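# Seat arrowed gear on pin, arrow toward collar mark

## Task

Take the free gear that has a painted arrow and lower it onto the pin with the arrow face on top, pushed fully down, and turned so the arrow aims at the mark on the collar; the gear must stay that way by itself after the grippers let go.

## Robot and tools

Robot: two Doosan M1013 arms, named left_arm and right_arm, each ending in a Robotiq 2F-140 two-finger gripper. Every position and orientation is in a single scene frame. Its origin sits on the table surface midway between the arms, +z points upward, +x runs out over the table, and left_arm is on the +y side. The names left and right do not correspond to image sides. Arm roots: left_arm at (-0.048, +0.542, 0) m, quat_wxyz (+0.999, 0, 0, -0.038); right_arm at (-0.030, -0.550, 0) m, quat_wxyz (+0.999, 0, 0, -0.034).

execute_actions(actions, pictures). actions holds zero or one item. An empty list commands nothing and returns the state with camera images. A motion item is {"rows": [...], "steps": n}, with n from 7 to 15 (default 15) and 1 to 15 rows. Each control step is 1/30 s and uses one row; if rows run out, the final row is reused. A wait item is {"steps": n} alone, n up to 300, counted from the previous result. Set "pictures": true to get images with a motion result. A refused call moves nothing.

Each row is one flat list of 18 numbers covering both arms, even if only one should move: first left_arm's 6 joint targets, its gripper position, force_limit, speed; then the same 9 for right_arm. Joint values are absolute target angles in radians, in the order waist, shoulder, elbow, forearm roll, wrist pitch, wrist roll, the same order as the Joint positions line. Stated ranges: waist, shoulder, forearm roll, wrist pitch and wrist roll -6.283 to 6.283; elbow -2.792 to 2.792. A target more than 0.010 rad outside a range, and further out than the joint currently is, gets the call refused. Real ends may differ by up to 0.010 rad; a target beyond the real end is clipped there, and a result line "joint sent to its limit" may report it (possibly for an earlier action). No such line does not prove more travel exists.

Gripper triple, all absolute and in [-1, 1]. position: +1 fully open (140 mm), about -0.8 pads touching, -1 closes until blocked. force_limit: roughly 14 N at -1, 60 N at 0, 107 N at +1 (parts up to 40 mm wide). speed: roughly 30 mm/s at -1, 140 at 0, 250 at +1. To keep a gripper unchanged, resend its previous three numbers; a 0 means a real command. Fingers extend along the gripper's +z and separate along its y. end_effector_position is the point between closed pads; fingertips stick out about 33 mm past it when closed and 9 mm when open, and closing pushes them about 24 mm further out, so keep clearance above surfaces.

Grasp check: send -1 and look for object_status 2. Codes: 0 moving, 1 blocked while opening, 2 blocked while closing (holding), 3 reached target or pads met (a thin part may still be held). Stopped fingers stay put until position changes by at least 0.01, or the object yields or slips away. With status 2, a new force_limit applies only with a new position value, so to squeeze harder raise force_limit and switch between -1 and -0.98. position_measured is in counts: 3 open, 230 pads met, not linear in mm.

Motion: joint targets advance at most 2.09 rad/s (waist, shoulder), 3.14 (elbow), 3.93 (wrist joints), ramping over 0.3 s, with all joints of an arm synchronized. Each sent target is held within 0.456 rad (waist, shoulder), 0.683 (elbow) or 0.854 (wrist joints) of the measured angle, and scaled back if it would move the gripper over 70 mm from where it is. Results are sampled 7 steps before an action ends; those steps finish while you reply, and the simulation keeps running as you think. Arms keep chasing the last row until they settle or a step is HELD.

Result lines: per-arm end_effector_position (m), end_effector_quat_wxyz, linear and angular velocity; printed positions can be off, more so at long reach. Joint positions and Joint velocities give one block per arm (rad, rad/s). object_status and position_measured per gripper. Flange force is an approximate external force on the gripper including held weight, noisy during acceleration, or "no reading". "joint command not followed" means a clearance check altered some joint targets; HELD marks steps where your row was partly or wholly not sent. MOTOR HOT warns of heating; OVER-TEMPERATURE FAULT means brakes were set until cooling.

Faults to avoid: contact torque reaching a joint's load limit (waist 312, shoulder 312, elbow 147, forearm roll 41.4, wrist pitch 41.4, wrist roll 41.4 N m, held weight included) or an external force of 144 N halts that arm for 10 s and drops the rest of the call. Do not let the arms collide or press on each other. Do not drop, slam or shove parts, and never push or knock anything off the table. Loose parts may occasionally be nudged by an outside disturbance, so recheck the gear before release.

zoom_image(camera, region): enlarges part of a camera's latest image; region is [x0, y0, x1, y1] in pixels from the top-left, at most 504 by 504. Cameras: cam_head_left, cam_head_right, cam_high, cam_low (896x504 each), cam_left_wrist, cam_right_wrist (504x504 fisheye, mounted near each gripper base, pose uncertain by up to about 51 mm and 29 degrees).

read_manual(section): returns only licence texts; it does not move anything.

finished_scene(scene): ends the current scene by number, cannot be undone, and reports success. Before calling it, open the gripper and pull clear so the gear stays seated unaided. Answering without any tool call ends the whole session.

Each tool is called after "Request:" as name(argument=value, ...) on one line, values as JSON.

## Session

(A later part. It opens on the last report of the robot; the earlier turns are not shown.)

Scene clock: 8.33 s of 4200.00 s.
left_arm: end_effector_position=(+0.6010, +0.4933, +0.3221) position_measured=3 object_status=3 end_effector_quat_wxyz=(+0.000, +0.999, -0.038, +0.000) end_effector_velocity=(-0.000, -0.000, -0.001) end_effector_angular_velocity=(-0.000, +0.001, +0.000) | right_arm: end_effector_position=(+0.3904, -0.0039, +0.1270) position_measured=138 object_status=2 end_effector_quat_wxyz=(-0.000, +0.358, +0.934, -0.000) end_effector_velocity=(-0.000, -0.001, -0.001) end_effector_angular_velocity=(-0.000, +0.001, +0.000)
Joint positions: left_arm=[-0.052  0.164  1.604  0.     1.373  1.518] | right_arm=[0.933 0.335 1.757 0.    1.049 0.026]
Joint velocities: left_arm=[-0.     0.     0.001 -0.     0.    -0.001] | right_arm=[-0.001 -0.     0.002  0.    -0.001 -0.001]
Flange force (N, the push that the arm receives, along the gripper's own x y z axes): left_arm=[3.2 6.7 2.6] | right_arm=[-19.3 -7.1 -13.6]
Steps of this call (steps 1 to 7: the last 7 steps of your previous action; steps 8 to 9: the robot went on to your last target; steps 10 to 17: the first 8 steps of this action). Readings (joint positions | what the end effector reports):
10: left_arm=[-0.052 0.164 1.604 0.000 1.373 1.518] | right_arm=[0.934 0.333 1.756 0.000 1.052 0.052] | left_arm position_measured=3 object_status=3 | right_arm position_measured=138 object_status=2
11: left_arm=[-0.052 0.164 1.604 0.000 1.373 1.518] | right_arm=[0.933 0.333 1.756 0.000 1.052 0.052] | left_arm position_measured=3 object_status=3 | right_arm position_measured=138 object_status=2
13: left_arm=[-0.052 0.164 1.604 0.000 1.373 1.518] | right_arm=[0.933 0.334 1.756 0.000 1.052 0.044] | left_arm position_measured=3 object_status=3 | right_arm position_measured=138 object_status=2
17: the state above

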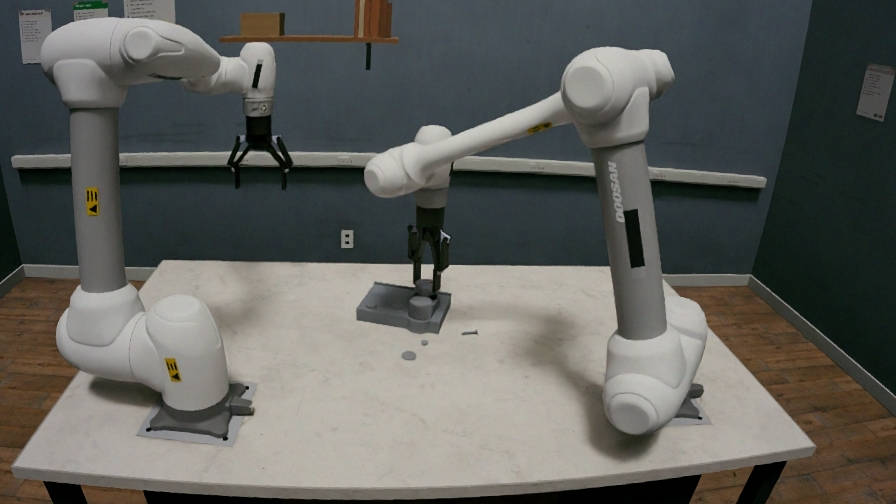

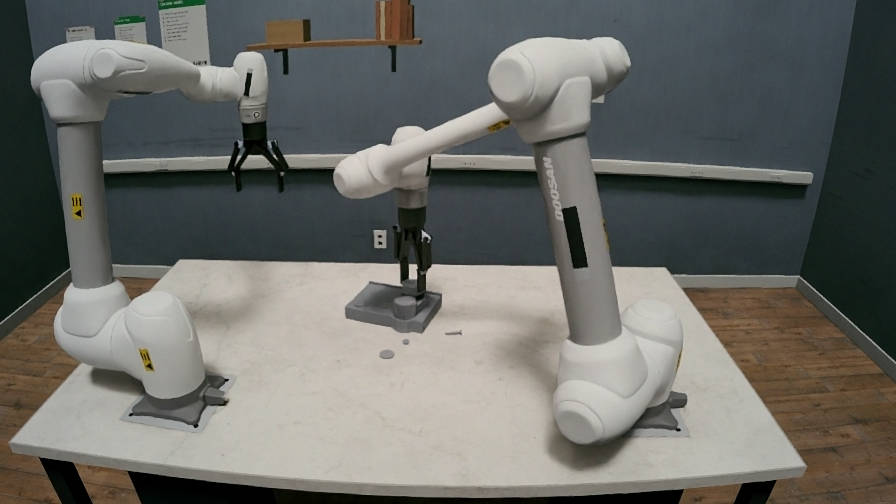

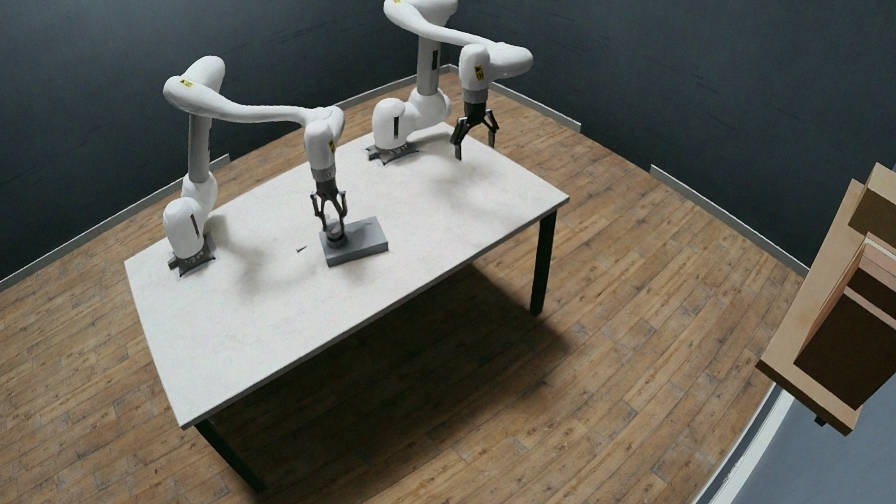

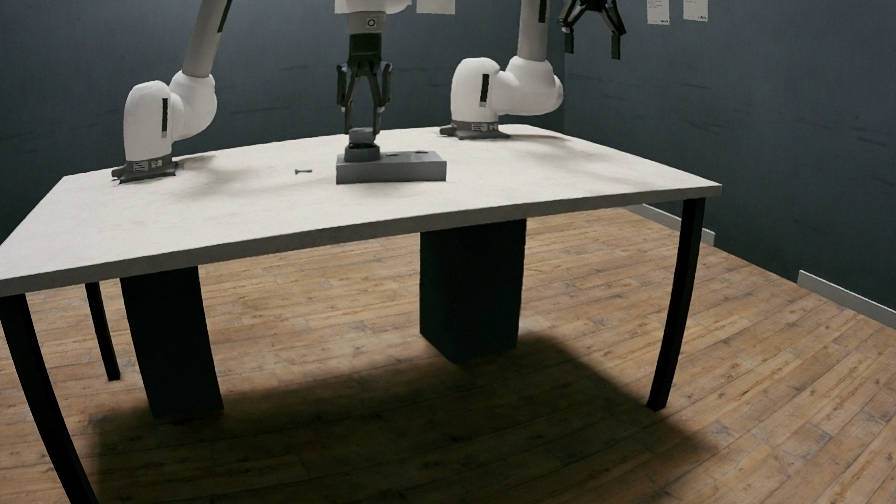

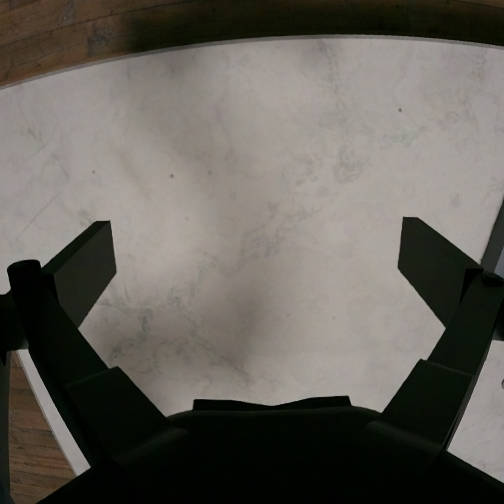

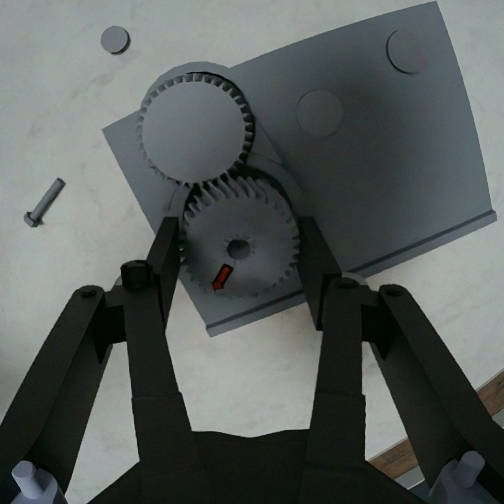

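Request:
execute_actions(actions=[{"rows":[[-0.052,0.164,1.604,0,1.373,1.518,1,0,0,0.9337,0.335,1.7575,0,1.0491,-0.025,-1,-0.5,-0.7]],"steps":15}], pictures=true)

Request:
zoom_image(camera="cam_right_wrist", region=[160, 150, 320, 310])

Scene clock: 9.03 s of 4200.00 s.
left_arm: end_effector_position=(+0.6010, +0.4933, +0.3221) position_measured=3 object_status=3 end_effector_quat_wxyz=(+0.000, +0.999, -0.038, +0.000) end_effector_velocity=(+0.000, +0.001, -0.000) end_effector_angular_velocity=(+0.001, -0.000, +0.000) | right_arm: end_effector_position=(+0.3899, -0.0035, +0.1268) position_measured=138 object_status=2 end_effector_quat_wxyz=(+0.000, +0.334, +0.943, +0.000) end_effector_velocity=(+0.002, -0.001, -0.000) end_effector_angular_velocity=(+0.001, -0.001, -0.001)
Joint positions: left_arm=[-0.052  0.164  1.604  0.     1.373  1.518] | right_arm=[ 0.934  0.335  1.758 -0.     1.049 -0.025]
Joint velocities: left_arm=[ 0.     0.     0.001  0.001 -0.001 -0.   ] | right_arm=[-0.002  0.     0.    -0.    -0.002 -0.001]
Flange force (N, the push that the arm receives, along the gripper's own x y z axes): left_arm=[2.1 6.6 2.6] | right_arm=[-4.9 -4.2 1.1]
Steps of this call (steps 1 to 7: the last 7 steps of your previous action; steps 8 to 13: the robot went on to your last target; steps 14 to 21: the first 8 steps of this action). Readings (joint positions | what the end effector reports):
14: left_arm=[-0.052 0.164 1.604 0.000 1.373 1.518] | right_arm=[0.933 0.335 1.758 -0.000 1.049 0.025] | left_arm position_measured=3 object_status=3 | right_arm position_measured=138 object_status=2
15: left_arm=[-0.052 0.164 1.604 0.000 1.373 1.518] | right_arm=[0.933 0.335 1.758 -0.000 1.049 0.017] | left_arm position_measured=3 object_status=3 | right_arm position_measured=138 object_status=2
17: left_arm=[-0.052 0.164 1.604 0.000 1.373 1.518] | right_arm=[0.934 0.335 1.758 -0.000 1.049 -0.019] | left_arm position_measured=3 object_status=3 | right_arm position_measured=138 object_status=2
21: the state above

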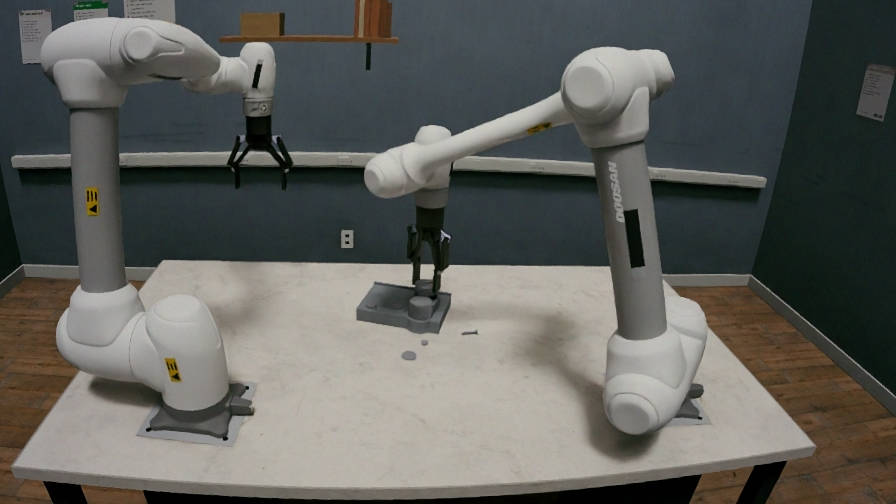

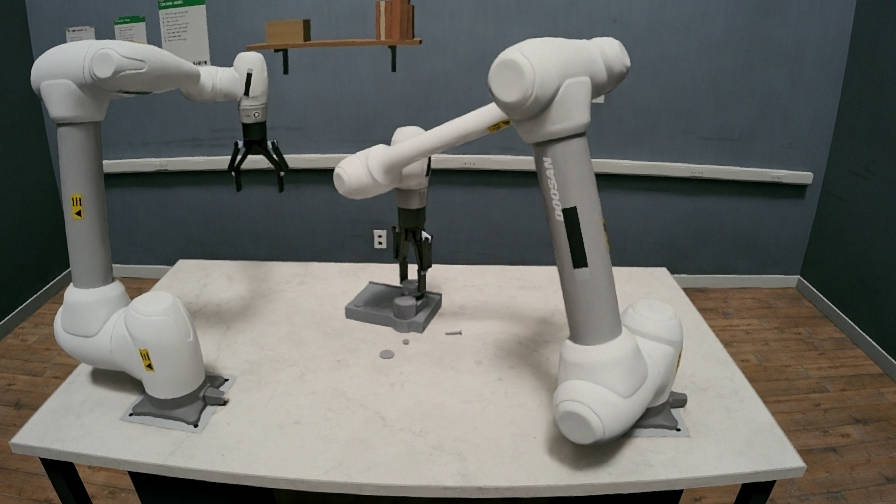

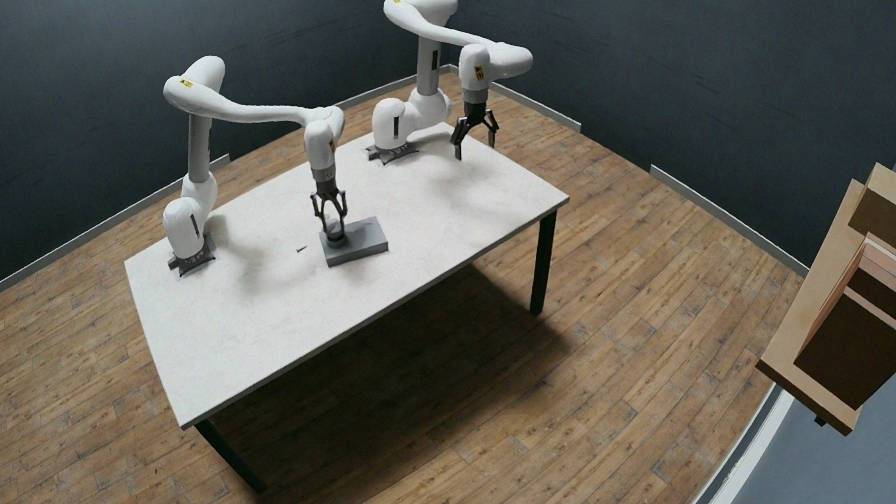

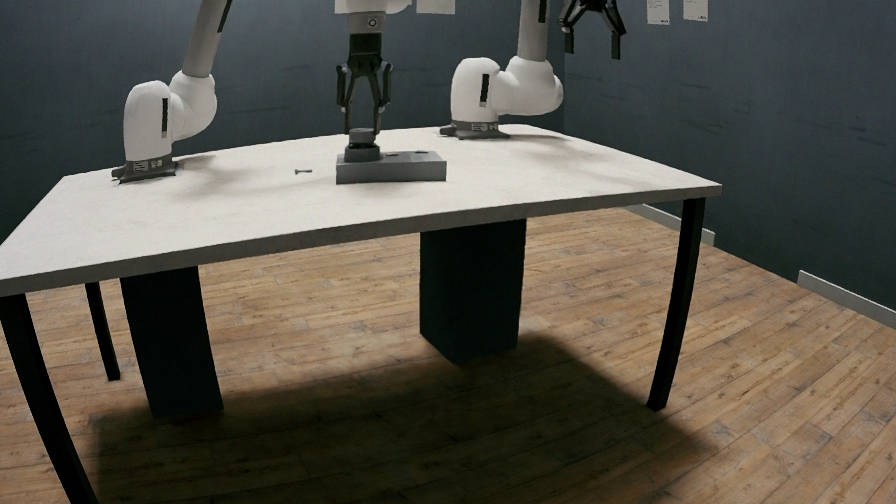

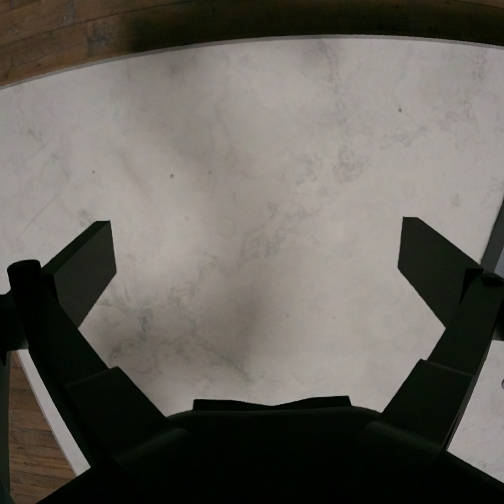

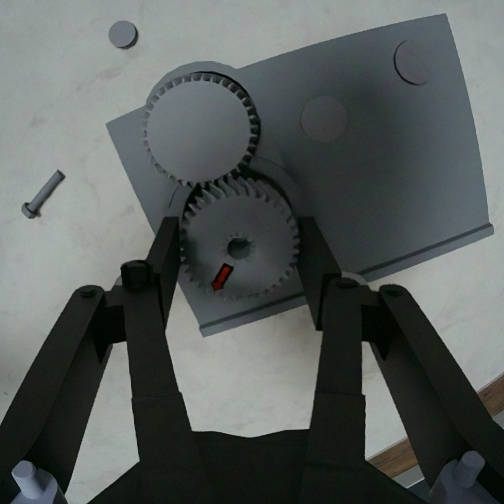

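Region (160, 150, 320, 310) of cam_right_wrist's 504x504 image, scaled by 3.150, with more detail than that image has.

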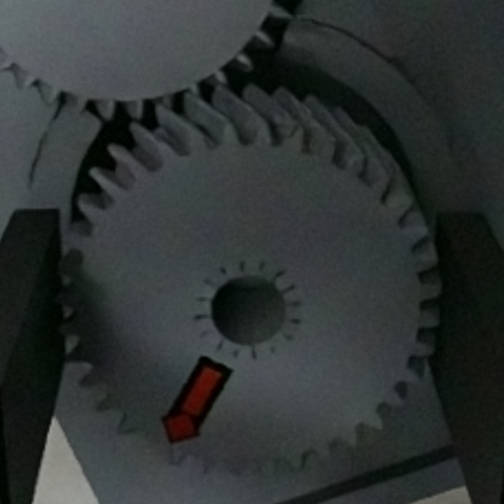

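Request:
execute_actions(actions=[{"rows":[[-0.052,0.164,1.604,0,1.373,1.518,1,0,0,0.9343,0.3348,1.7578,0,1.049,-0.03,-1,-0.5,-0.7],[-0.052,0.164,1.604,0,1.373,1.518,1,0,0,0.9343,0.3356,1.7587,0,1.0473,-0.042,-1,-0.5,-0.7],[-0.052,0.164,1.604,0,1.373,1.518,1,0,0,0.9343,0.3365,1.7596,0,1.0455,-0.054,-1,-0.5,-0.7],[-0.052,0.164,1.604,0,1.373,1.518,1,0,0,0.9343,0.3373,1.7605,0,1.0438,-0.066,-1,-0.5,-0.7]],"steps":15}])

Scene clock: 9.77 s of 4200.00 s.
left_arm: end_effector_position=(+0.6010, +0.4933, +0.3221) position_measured=3 object_status=3 end_effector_quat_wxyz=(+0.000, +0.999, -0.038, +0.000) end_effector_velocity=(+0.001, -0.000, -0.000) end_effector_angular_velocity=(-0.001, -0.001, +0.001) | right_arm: end_effector_position=(+0.3896, -0.0035, +0.1240) position_measured=138 object_status=2 end_effector_quat_wxyz=(+0.000, +0.314, +0.949, +0.000) end_effector_velocity=(-0.000, +0.001, -0.001) end_effector_angular_velocity=(+0.002, -0.001, +0.004)
Joint positions: left_arm=[-0.052  0.164  1.604  0.     1.373  1.518] | right_arm=[ 0.934  0.337  1.76  -0.     1.044 -0.066]
Joint velocities: left_arm=[ 0.001  0.001  0.    -0.001 -0.002 -0.   ] | right_arm=[ 0.001  0.001  0.001  0.    -0.004 -0.003]
Flange force (N, the push that the arm receives, along the gripper's own x y z axes): left_arm=[2.0 4.3 1.9] | right_arm=[-16.0 -8.2 -5.4]
Steps of this call (steps 1 to 7: the last 7 steps of your previous action; steps 8 to 14: the robot went on to your last target; steps 15 to 22: the first 8 steps of this action). Readings (joint positions | what the end effector reports):
15: left_arm=[-0.052 0.164 1.604 0.000 1.373 1.518] | right_arm=[0.934 0.335 1.758 -0.000 1.049 -0.025] | left_arm position_measured=3 object_status=3 | right_arm position_measured=138 object_status=2
16: left_arm=[-0.052 0.164 1.604 0.000 1.373 1.518] | right_arm=[0.934 0.335 1.758 -0.000 1.049 -0.028] | left_arm position_measured=3 object_status=3 | right_arm position_measured=138 object_status=2
18: left_arm=[-0.052 0.164 1.604 0.000 1.373 1.518] | right_arm=[0.934 0.336 1.759 -0.000 1.047 -0.046] | left_arm position_measured=3 object_status=3 | right_arm position_measured=138 object_status=2
22: the state above

Request:
execute_actions(actions=[{"rows":[[-0.052,0.164,1.604,0,1.373,1.518,1,0,0,0.9338,0.337,1.7609,0,1.0437,-0.072,-1,-0.5,-0.7],[-0.052,0.164,1.604,0,1.373,1.518,1,0,0,0.9338,0.3379,1.7618,0,1.0419,-0.084,-1,-0.5,-0.7],[-0.052,0.164,1.604,0,1.373,1.518,1,0,0,0.9338,0.3387,1.7627,0,1.0402,-0.096,-1,-0.5,-0.7],[-0.052,0.164,1.604,0,1.373,1.518,1,0,0,0.9338,0.3396,1.7635,0,1.0385,-0.108,-1,-0.5,-0.7],[-0.052,0.164,1.604,0,1.373,1.518,1,0,0,0.9338,0.3404,1.7644,0,1.0368,-0.12,-1,-0.5,-0.7]],"steps":15}])

Request:
execute_actions(actions=[{"rows":[[-0.052,0.164,1.604,0,1.373,1.518,1,0,0,0.9338,0.3404,1.7644,0,1.0368,-0.17,-1,-0.5,-0.7]],"steps":15}], pictures=true)

Request:
zoom_image(camera="cam_right_wrist", region=[160, 150, 320, 310])

Scene clock: 10.40 s of 4200.00 s.
left_arm: end_effector_position=(+0.6010, +0.4933, +0.3221) position_measured=3 object_status=3 end_effector_quat_wxyz=(+0.000, +0.999, -0.038, +0.000) end_effector_velocity=(+0.000, -0.001, -0.001) end_effector_angular_velocity=(-0.000, -0.001, -0.001) | right_arm: end_effector_position=(+0.3897, -0.0037, +0.1198) position_measured=138 object_status=2 end_effector_quat_wxyz=(+0.000, +0.289, +0.957, -0.000) end_effector_velocity=(-0.000, +0.000, +0.000) end_effector_angular_velocity=(-0.000, +0.000, +0.016)
Joint positions: left_arm=[-0.052  0.164  1.604  0.     1.373  1.518] | right_arm=[ 0.934  0.34   1.764 -0.     1.037 -0.12 ]
Joint velocities: left_arm=[-0.001 -0.     0.001  0.    -0.002 -0.   ] | right_arm=[ 0.     0.    -0.     0.     0.    -0.015]
Flange force (N, the push that the arm receives, along the gripper's own x y z axes): left_arm=[3.3 5.0 1.9] | right_arm=[-2.8 3.6 2.6]
Steps of this call (steps 1 to 7: the last 7 steps of your previous action; steps 8 to 11: the robot went on to your last target; steps 12 to 19: the first 8 steps of this action). Readings (joint positions | what the end effector reports):
12: left_arm=[-0.052 0.164 1.604 -0.000 1.373 1.518] | right_arm=[0.934 0.337 1.761 -0.000 1.044 -0.066] | left_arm position_measured=3 object_status=3 | right_arm position_measured=138 object_status=2
13: left_arm=[-0.052 0.164 1.604 0.000 1.373 1.518] | right_arm=[0.934 0.337 1.761 -0.000 1.044 -0.070] | left_arm position_measured=3 object_status=3 | right_arm position_measured=138 object_status=2
15: left_arm=[-0.052 0.164 1.604 0.000 1.373 1.518] | right_arm=[0.934 0.338 1.762 -0.000 1.041 -0.088] | left_arm position_measured=3 object_status=3 | right_arm position_measured=138 object_status=2
19: the state above

Scene clock: 10.90 s of 4200.00 s.
left_arm: end_effector_position=(+0.6010, +0.4933, +0.3221) position_measured=3 object_status=3 end_effector_quat_wxyz=(+0.000, +0.999, -0.038, +0.000) end_effector_velocity=(+0.000, +0.000, +0.000) end_effector_angular_velocity=(-0.001, +0.000, +0.001) | right_arm: end_effector_position=(+0.3898, -0.0037, +0.1198) position_measured=138 object_status=2 end_effector_quat_wxyz=(-0.000, +0.264, +0.964, +0.000) end_effector_velocity=(-0.000, -0.001, -0.001) end_effector_angular_velocity=(-0.002, +0.002, +0.000)
Joint positions: left_arm=[-0.052  0.164  1.604  0.     1.373  1.518] | right_arm=[ 0.934  0.34   1.764  0.     1.037 -0.17 ]
Joint velocities: left_arm=[ 0.001  0.    -0.    -0.001  0.     0.   ] | right_arm=[-0.001  0.     0.001 -0.     0.002 -0.001]
Flange force (N, the push that the arm receives, along the gripper's own x y z axes): left_arm=[1.0 5.9 2.2] | right_arm=[-6.8 5.8 0.7]
Steps of this call (steps 1 to 7: the last 7 steps of your previous action; steps 8 to 15: the first 8 steps of this action). Readings (joint positions | what the end effector reports):
8: left_arm=[-0.052 0.164 1.604 0.000 1.373 1.518] | right_arm=[0.934 0.340 1.764 -0.000 1.037 -0.121] | left_arm position_measured=3 object_status=3 | right_arm position_measured=138 object_status=2
9: left_arm=[-0.052 0.164 1.604 0.000 1.373 1.518] | right_arm=[0.934 0.340 1.764 -0.000 1.037 -0.129] | left_arm position_measured=3 object_status=3 | right_arm position_measured=138 object_status=2
11: left_arm=[-0.052 0.164 1.604 0.000 1.373 1.518] | right_arm=[0.934 0.340 1.764 0.000 1.037 -0.165] | left_arm position_measured=3 object_status=3 | right_arm position_measured=138 object_status=2
15: the state above

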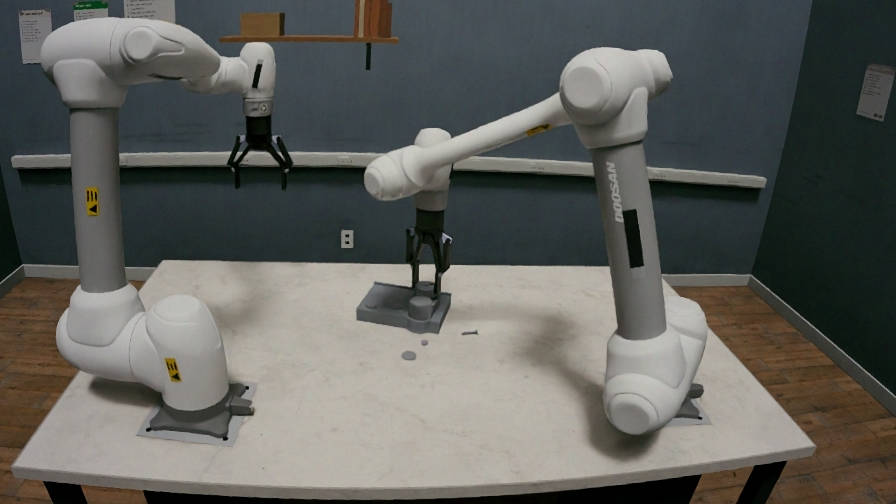

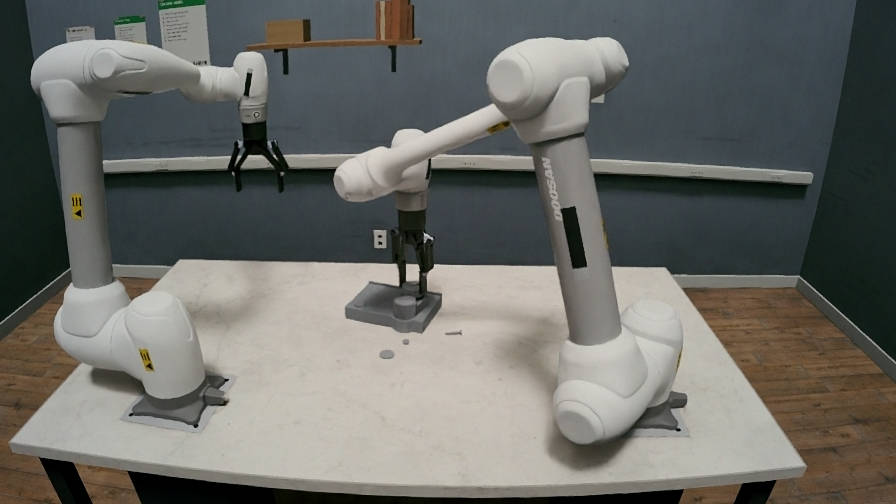

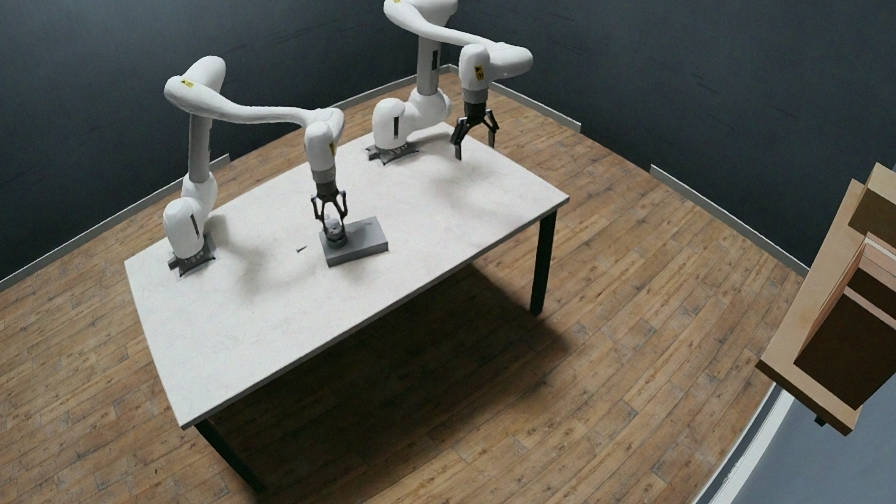

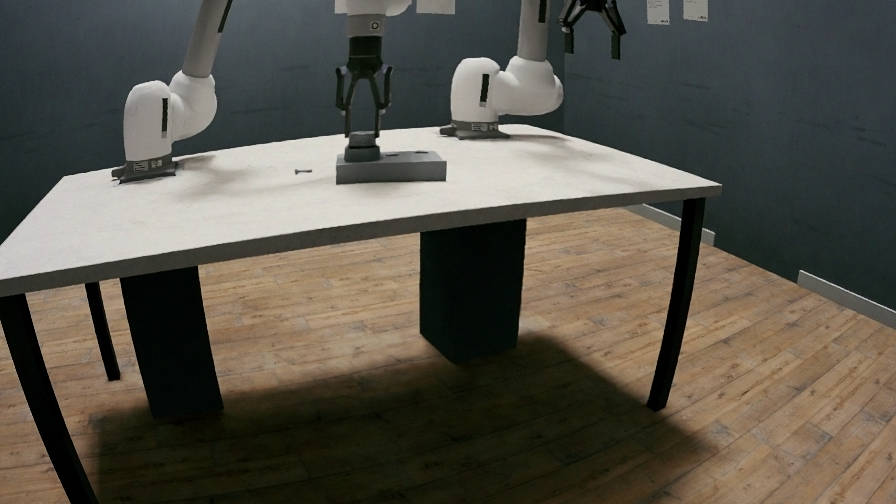

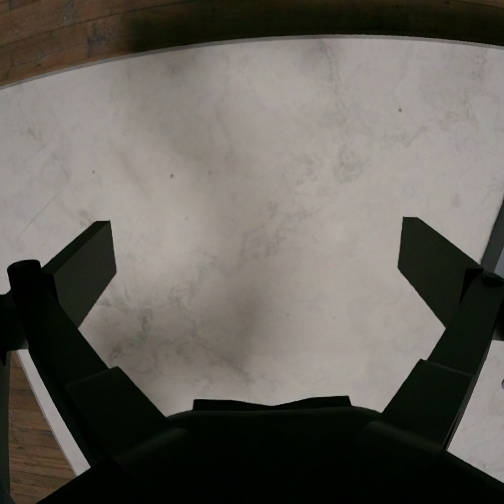

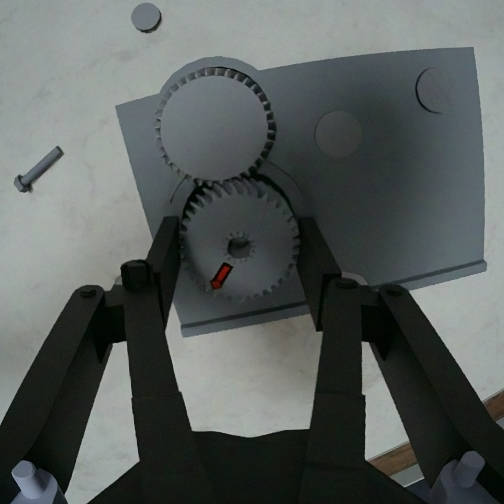

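Region (160, 150, 320, 310) of cam_right_wrist's 504x504 image, scaled by 3.150, with more detail than that image has.

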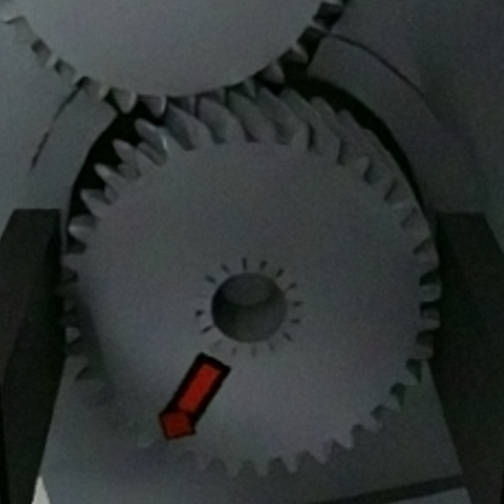

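Request:
execute_actions(actions=[{"rows":[[-0.052,0.164,1.604,0,1.373,1.518,1,0,0,0.9338,0.3404,1.7644,0,1.0368,-0.158,-1,-0.5,-0.7],[-0.052,0.164,1.604,0,1.373,1.518,1,0,0,0.9338,0.3404,1.7644,0,1.0368,-0.158,-1,-0.5,-0.7],[-0.052,0.164,1.604,0,1.373,1.518,1,0,0,0.9338,0.3413,1.7653,0,1.0350,-0.170,-1,-0.5,-0.7],[-0.052,0.164,1.604,0,1.373,1.518,1,0,0,0.9338,0.3421,1.7661,0,1.0334,-0.182,-1,-0.5,-0.7],[-0.052,0.164,1.604,0,1.373,1.518,1,0,0,0.9338,0.3430,1.7670,0,1.0316,-0.194,-1,-0.5,-0.7],[-0.052,0.164,1.604,0,1.373,1.518,1,0,0,0.9338,0.3439,1.7678,0,1.0299,-0.206,-1,-0.5,-0.7],[-0.052,0.164,1.604,0,1.373,1.518,1,0,0,0.9338,0.3447,1.7687,0,1.0282,-0.218,-1,-0.5,-0.7],[-0.052,0.164,1.604,0,1.373,1.518,1,0,0,0.9338,0.3456,1.7695,0,1.0265,-0.230,-1,-0.5,-0.7]],"steps":15}])

Request:
execute_actions(actions=[{"steps":12}])

Scene clock: 12.37 s of 4200.00 s.
left_arm: end_effector_position=(+0.6010, +0.4933, +0.3221) position_measured=3 object_status=3 end_effector_quat_wxyz=(+0.000, +0.999, -0.038, +0.000) end_effector_velocity=(+0.000, +0.001, -0.000) end_effector_angular_velocity=(+0.002, -0.001, -0.001) | right_arm: end_effector_position=(+0.3897, -0.0037, +0.1157) position_measured=138 object_status=2 end_effector_quat_wxyz=(+0.000, +0.245, +0.969, -0.000) end_effector_velocity=(+0.001, -0.001, -0.032) end_effector_angular_velocity=(+0.001, -0.000, +0.351)
Joint positions: left_arm=[-0.052  0.164  1.604  0.     1.373  1.518] | right_arm=[ 0.934  0.344  1.768 -0.     1.03  -0.209]
Joint velocities: left_arm=[ 0.    -0.     0.     0.002 -0.001  0.001] | right_arm=[-0.001  0.026  0.028  0.    -0.055 -0.353]
Flange force (N, the push that the arm receives, along the gripper's own x y z axes): left_arm=[3.5 4.8 2.3] | right_arm=[-9.7 11.5 1.7]
Steps of this call (steps 1 to 7: the last 7 steps of your previous action; steps 8 to 15: the robot went on to your last target; steps 16 to 36: nothing new was sent; steps 37 to 44: the first 8 steps of this action). Readings (joint positions | what the end effector reports):
37: left_arm=[-0.052 0.164 1.604 -0.000 1.373 1.518] | right_arm=[0.934 0.340 1.764 -0.000 1.037 -0.170] | left_arm position_measured=3 object_status=3 | right_arm position_measured=138 object_status=2
38: left_arm=[-0.052 0.164 1.604 0.000 1.373 1.518] | right_arm=[0.934 0.340 1.764 -0.000 1.037 -0.164] | left_arm position_measured=3 object_status=3 | right_arm position_measured=138 object_status=2
40: left_arm=[-0.052 0.164 1.604 0.000 1.373 1.518] | right_arm=[0.934 0.341 1.765 -0.000 1.037 -0.164] | left_arm position_measured=3 object_status=3 | right_arm position_measured=138 object_status=2
44: the state above

Scene clock: 12.77 s of 4200.00 s.
left_arm: end_effector_position=(+0.6010, +0.4933, +0.3221) position_measured=3 object_status=3 end_effector_quat_wxyz=(+0.000, +0.999, -0.038, +0.000) end_effector_velocity=(+0.001, -0.000, +0.000) end_effector_angular_velocity=(-0.001, -0.001, +0.001) | right_arm: end_effector_position=(+0.3898, -0.0037, +0.1139) position_measured=138 object_status=2 end_effector_quat_wxyz=(+0.000, +0.235, +0.972, -0.000) end_effector_velocity=(-0.001, +0.001, +0.000) end_effector_angular_velocity=(+0.001, -0.001, +0.001)
Joint positions: left_arm=[-0.052  0.164  1.604  0.     1.373  1.518] | right_arm=[ 0.934  0.346  1.769 -0.     1.027 -0.23 ]
Joint velocities: left_arm=[ 0.     0.001 -0.001 -0.001 -0.001 -0.001] | right_arm=[ 0.001 -0.    -0.     0.    -0.001 -0.   ]
Flange force (N, the push that the arm receives, along the gripper's own x y z axes): left_arm=[1.9 4.9 2.2] | right_arm=[-7.8 5.3 0.0]
Kept back: nothing.
Steps of this call (steps 1 to 7: the last 7 steps of your previous action; steps 8 to 12: the robot went on to your last target). Readings (joint positions | what the end effector reports):
1: left_arm=[-0.052 0.164 1.604 0.000 1.373 1.518] | right_arm=[0.934 0.345 1.769 -0.000 1.028 -0.221] | left_arm position_measured=3 object_status=3 | right_arm position_measured=138 object_status=2
2: left_arm=[-0.052 0.164 1.604 0.000 1.373 1.518] | right_arm=[0.934 0.345 1.769 -0.000 1.027 -0.228] | left_arm position_measured=3 object_status=3 | right_arm position_measured=138 object_status=2
4: left_arm=[-0.052 0.164 1.604 0.000 1.373 1.518] | right_arm=[0.934 0.346 1.769 -0.000 1.027 -0.230] | left_arm position_measured=3 object_status=3 | right_arm position_measured=138 object_status=2
8: left_arm=[-0.052 0.164 1.604 0.000 1.373 1.518] | right_arm=[0.934 0.346 1.769 -0.000 1.027 -0.230] | left_arm position_measured=3 object_status=3 | right_arm position_measured=138 object_status=2
12: the state above

Request:
execute_actions(actions=[{"rows":[[-0.052,0.164,1.604,0,1.373,1.518,1,0,0,0.9338,0.3465,1.7703,0,1.0248,-0.238,-1,-0.5,-0.7],[-0.052,0.164,1.604,0,1.373,1.518,1,0,0,0.9338,0.3474,1.7712,0,1.0230,-0.248,-1,-0.5,-0.7],[-0.052,0.164,1.604,0,1.373,1.518,1,0,0,0.9338,0.3482,1.7720,0,1.0214,-0.259,-1,-0.5,-0.7],[-0.052,0.164,1.604,0,1.373,1.518,1,0,0,0.9338,0.3491,1.7729,0,1.0196,-0.270,-1,-0.5,-0.7],[-0.052,0.164,1.604,0,1.373,1.518,1,0,0,0.9338,0.3500,1.7737,0,1.0179,-0.281,-1,-0.5,-0.7],[-0.052,0.164,1.604,0,1.373,1.518,1,0,0,0.9338,0.3509,1.7745,0,1.0162,-0.292,-1,-0.5,-0.7],[-0.052,0.164,1.604,0,1.373,1.518,1,0,0,0.9338,0.3518,1.7754,0,1.0144,-0.303,-1,-0.5,-0.7]],"steps":15}])

Request:
execute_actions(actions=[{"steps":12}], pictures=true)

Request:
zoom_image(camera="cam_right_wrist", region=[160,150,320,310])

Scene clock: 13.43 s of 4200.00 s.
left_arm: end_effector_position=(+0.6010, +0.4933, +0.3221) position_measured=3 object_status=3 end_effector_quat_wxyz=(+0.000, +0.999, -0.038, +0.000) end_effector_velocity=(+0.001, -0.001, +0.001) end_effector_angular_velocity=(-0.001, -0.002, -0.001) | right_arm: end_effector_position=(+0.3898, -0.0037, +0.1075) position_measured=138 object_status=2 end_effector_quat_wxyz=(-0.000, +0.203, +0.979, -0.000) end_effector_velocity=(+0.000, -0.000, -0.028) end_effector_angular_velocity=(-0.000, +0.000, +0.288)
Joint positions: left_arm=[-0.052  0.164  1.604  0.     1.373  1.518] | right_arm=[ 0.934  0.351  1.775 -0.     1.016 -0.295]
Joint velocities: left_arm=[-0.     0.001 -0.002 -0.001 -0.001  0.   ] | right_arm=[-0.     0.024  0.024 -0.    -0.047 -0.288]
Flange force (N, the push that the arm receives, along the gripper's own x y z axes): left_arm=[2.7 5.3 1.4] | right_arm=[-0.9 -0.9 -2.3]
Steps of this call (steps 1 to 12: the robot went on to your last target; steps 13 to 20: the first 8 steps of this action). Readings (joint positions | what the end effector reports):
13: left_arm=[-0.052 0.164 1.604 0.000 1.373 1.518] | right_arm=[0.934 0.346 1.770 -0.000 1.026 -0.230] | left_arm position_measured=3 object_status=3 | right_arm position_measured=138 object_status=2
14: left_arm=[-0.052 0.164 1.604 0.000 1.373 1.518] | right_arm=[0.934 0.346 1.770 -0.000 1.026 -0.235] | left_arm position_measured=3 object_status=3 | right_arm position_measured=138 object_status=2
16: left_arm=[-0.052 0.164 1.604 0.000 1.373 1.518] | right_arm=[0.934 0.348 1.772 -0.000 1.022 -0.252] | left_arm position_measured=3 object_status=3 | right_arm position_measured=138 object_status=2
20: the state above

Scene clock: 13.83 s of 4200.00 s.
left_arm: end_effector_position=(+0.6010, +0.4933, +0.3221) position_measured=3 object_status=3 end_effector_quat_wxyz=(+0.000, +0.999, -0.038, +0.000) end_effector_velocity=(+0.000, +0.000, +0.001) end_effector_angular_velocity=(+0.000, -0.001, +0.000) | right_arm: end_effector_position=(+0.3898, -0.0036, +0.1067) position_measured=138 object_status=2 end_effector_quat_wxyz=(-0.000, +0.200, +0.980, -0.000) end_effector_velocity=(+0.002, -0.001, +0.000) end_effector_angular_velocity=(+0.001, -0.001, -0.003)
Joint positions: left_arm=[-0.052  0.164  1.604  0.     1.373  1.518] | right_arm=[ 0.934  0.352  1.775 -0.     1.014 -0.303]
Joint velocities: left_arm=[ 0.001 -0.001 -0.     0.     0.     0.   ] | right_arm=[-0.003  0.    -0.001 -0.    -0.001  0.   ]
Flange force (N, the push that the arm receives, along the gripper's own x y z axes): left_arm=[2.3 4.1 2.1] | right_arm=[-5.5 2.1 1.4]
Kept back: nothing.
Steps of this call (steps 1 to 7: the last 7 steps of your previous action; steps 8 to 12: the robot went on to your last target). Readings (joint positions | what the end effector reports):
1: left_arm=[-0.052 0.164 1.604 0.000 1.373 1.518] | right_arm=[0.934 0.352 1.775 -0.000 1.015 -0.301] | left_arm position_measured=3 object_status=3 | right_arm position_measured=138 object_status=2
2: left_arm=[-0.052 0.164 1.604 0.000 1.373 1.518] | right_arm=[0.934 0.352 1.775 -0.000 1.014 -0.303] | left_arm position_measured=3 object_status=3 | right_arm position_measured=138 object_status=2
4: left_arm=[-0.052 0.164 1.604 0.000 1.373 1.518] | right_arm=[0.934 0.352 1.775 -0.000 1.014 -0.303] | left_arm position_measured=3 object_status=3 | right_arm position_measured=138 object_status=2
8: left_arm=[-0.052 0.164 1.604 0.000 1.373 1.518] | right_arm=[0.934 0.352 1.775 -0.000 1.014 -0.303] | left_arm position_measured=3 object_status=3 | right_arm position_measured=138 object_status=2
12: the state above

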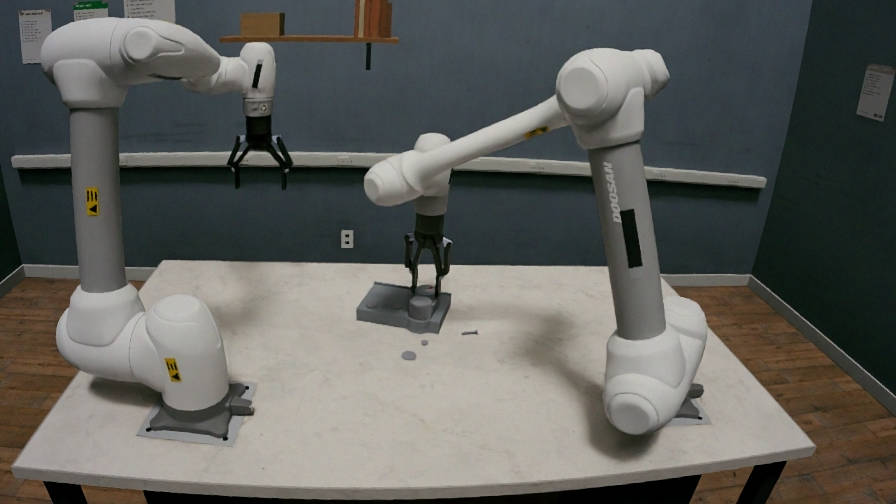

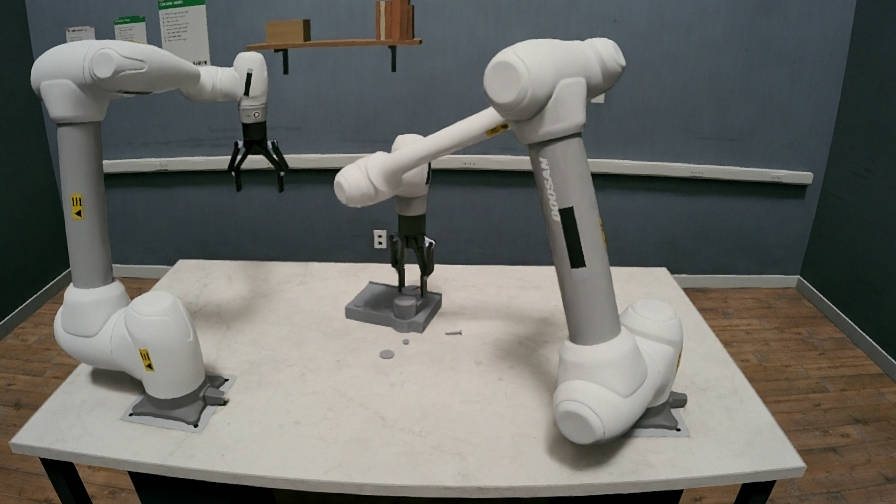

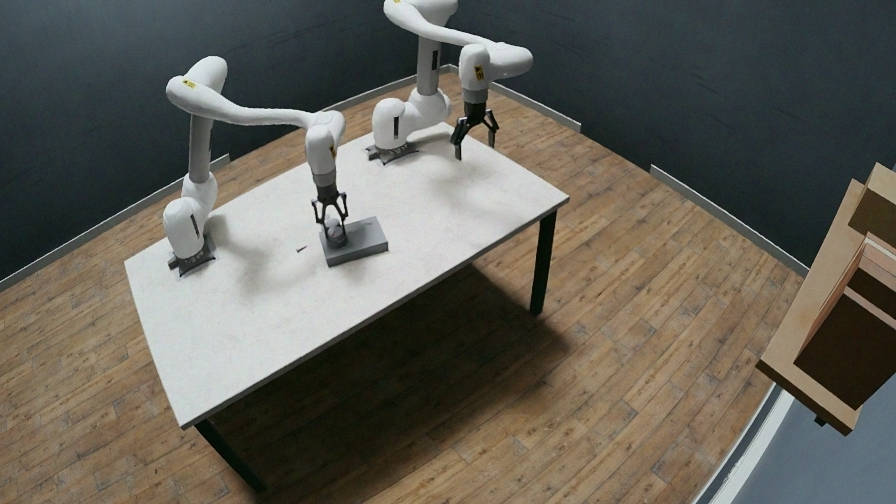

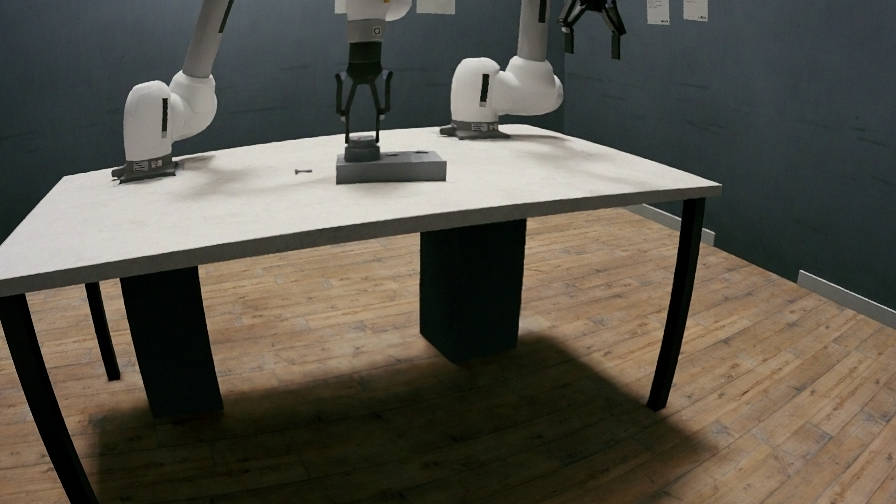

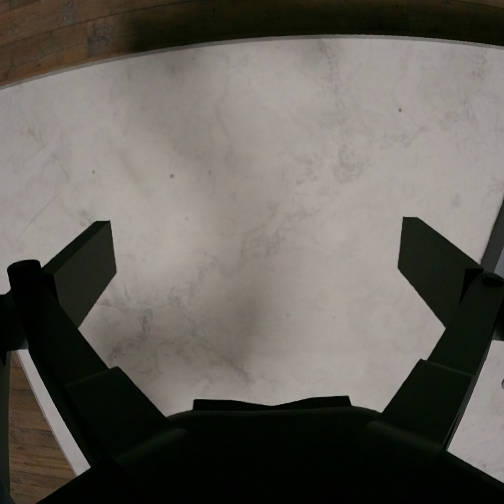

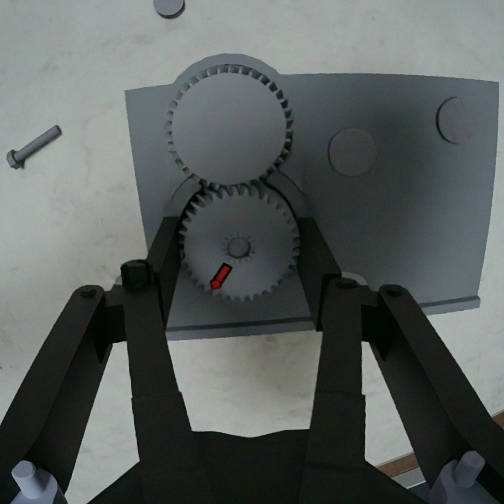

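Region (160, 150, 320, 310) of cam_right_wrist's 504x504 image, scaled by 3.150, with more detail than that image has.

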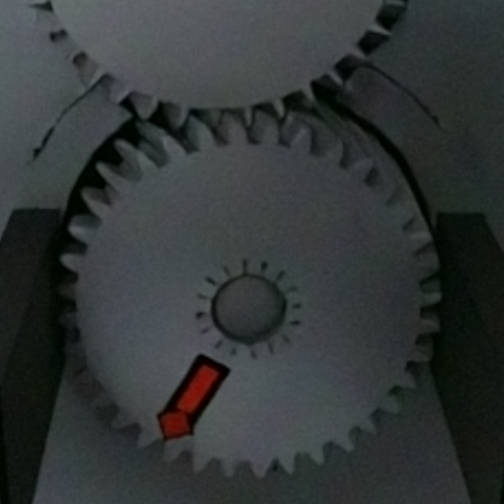

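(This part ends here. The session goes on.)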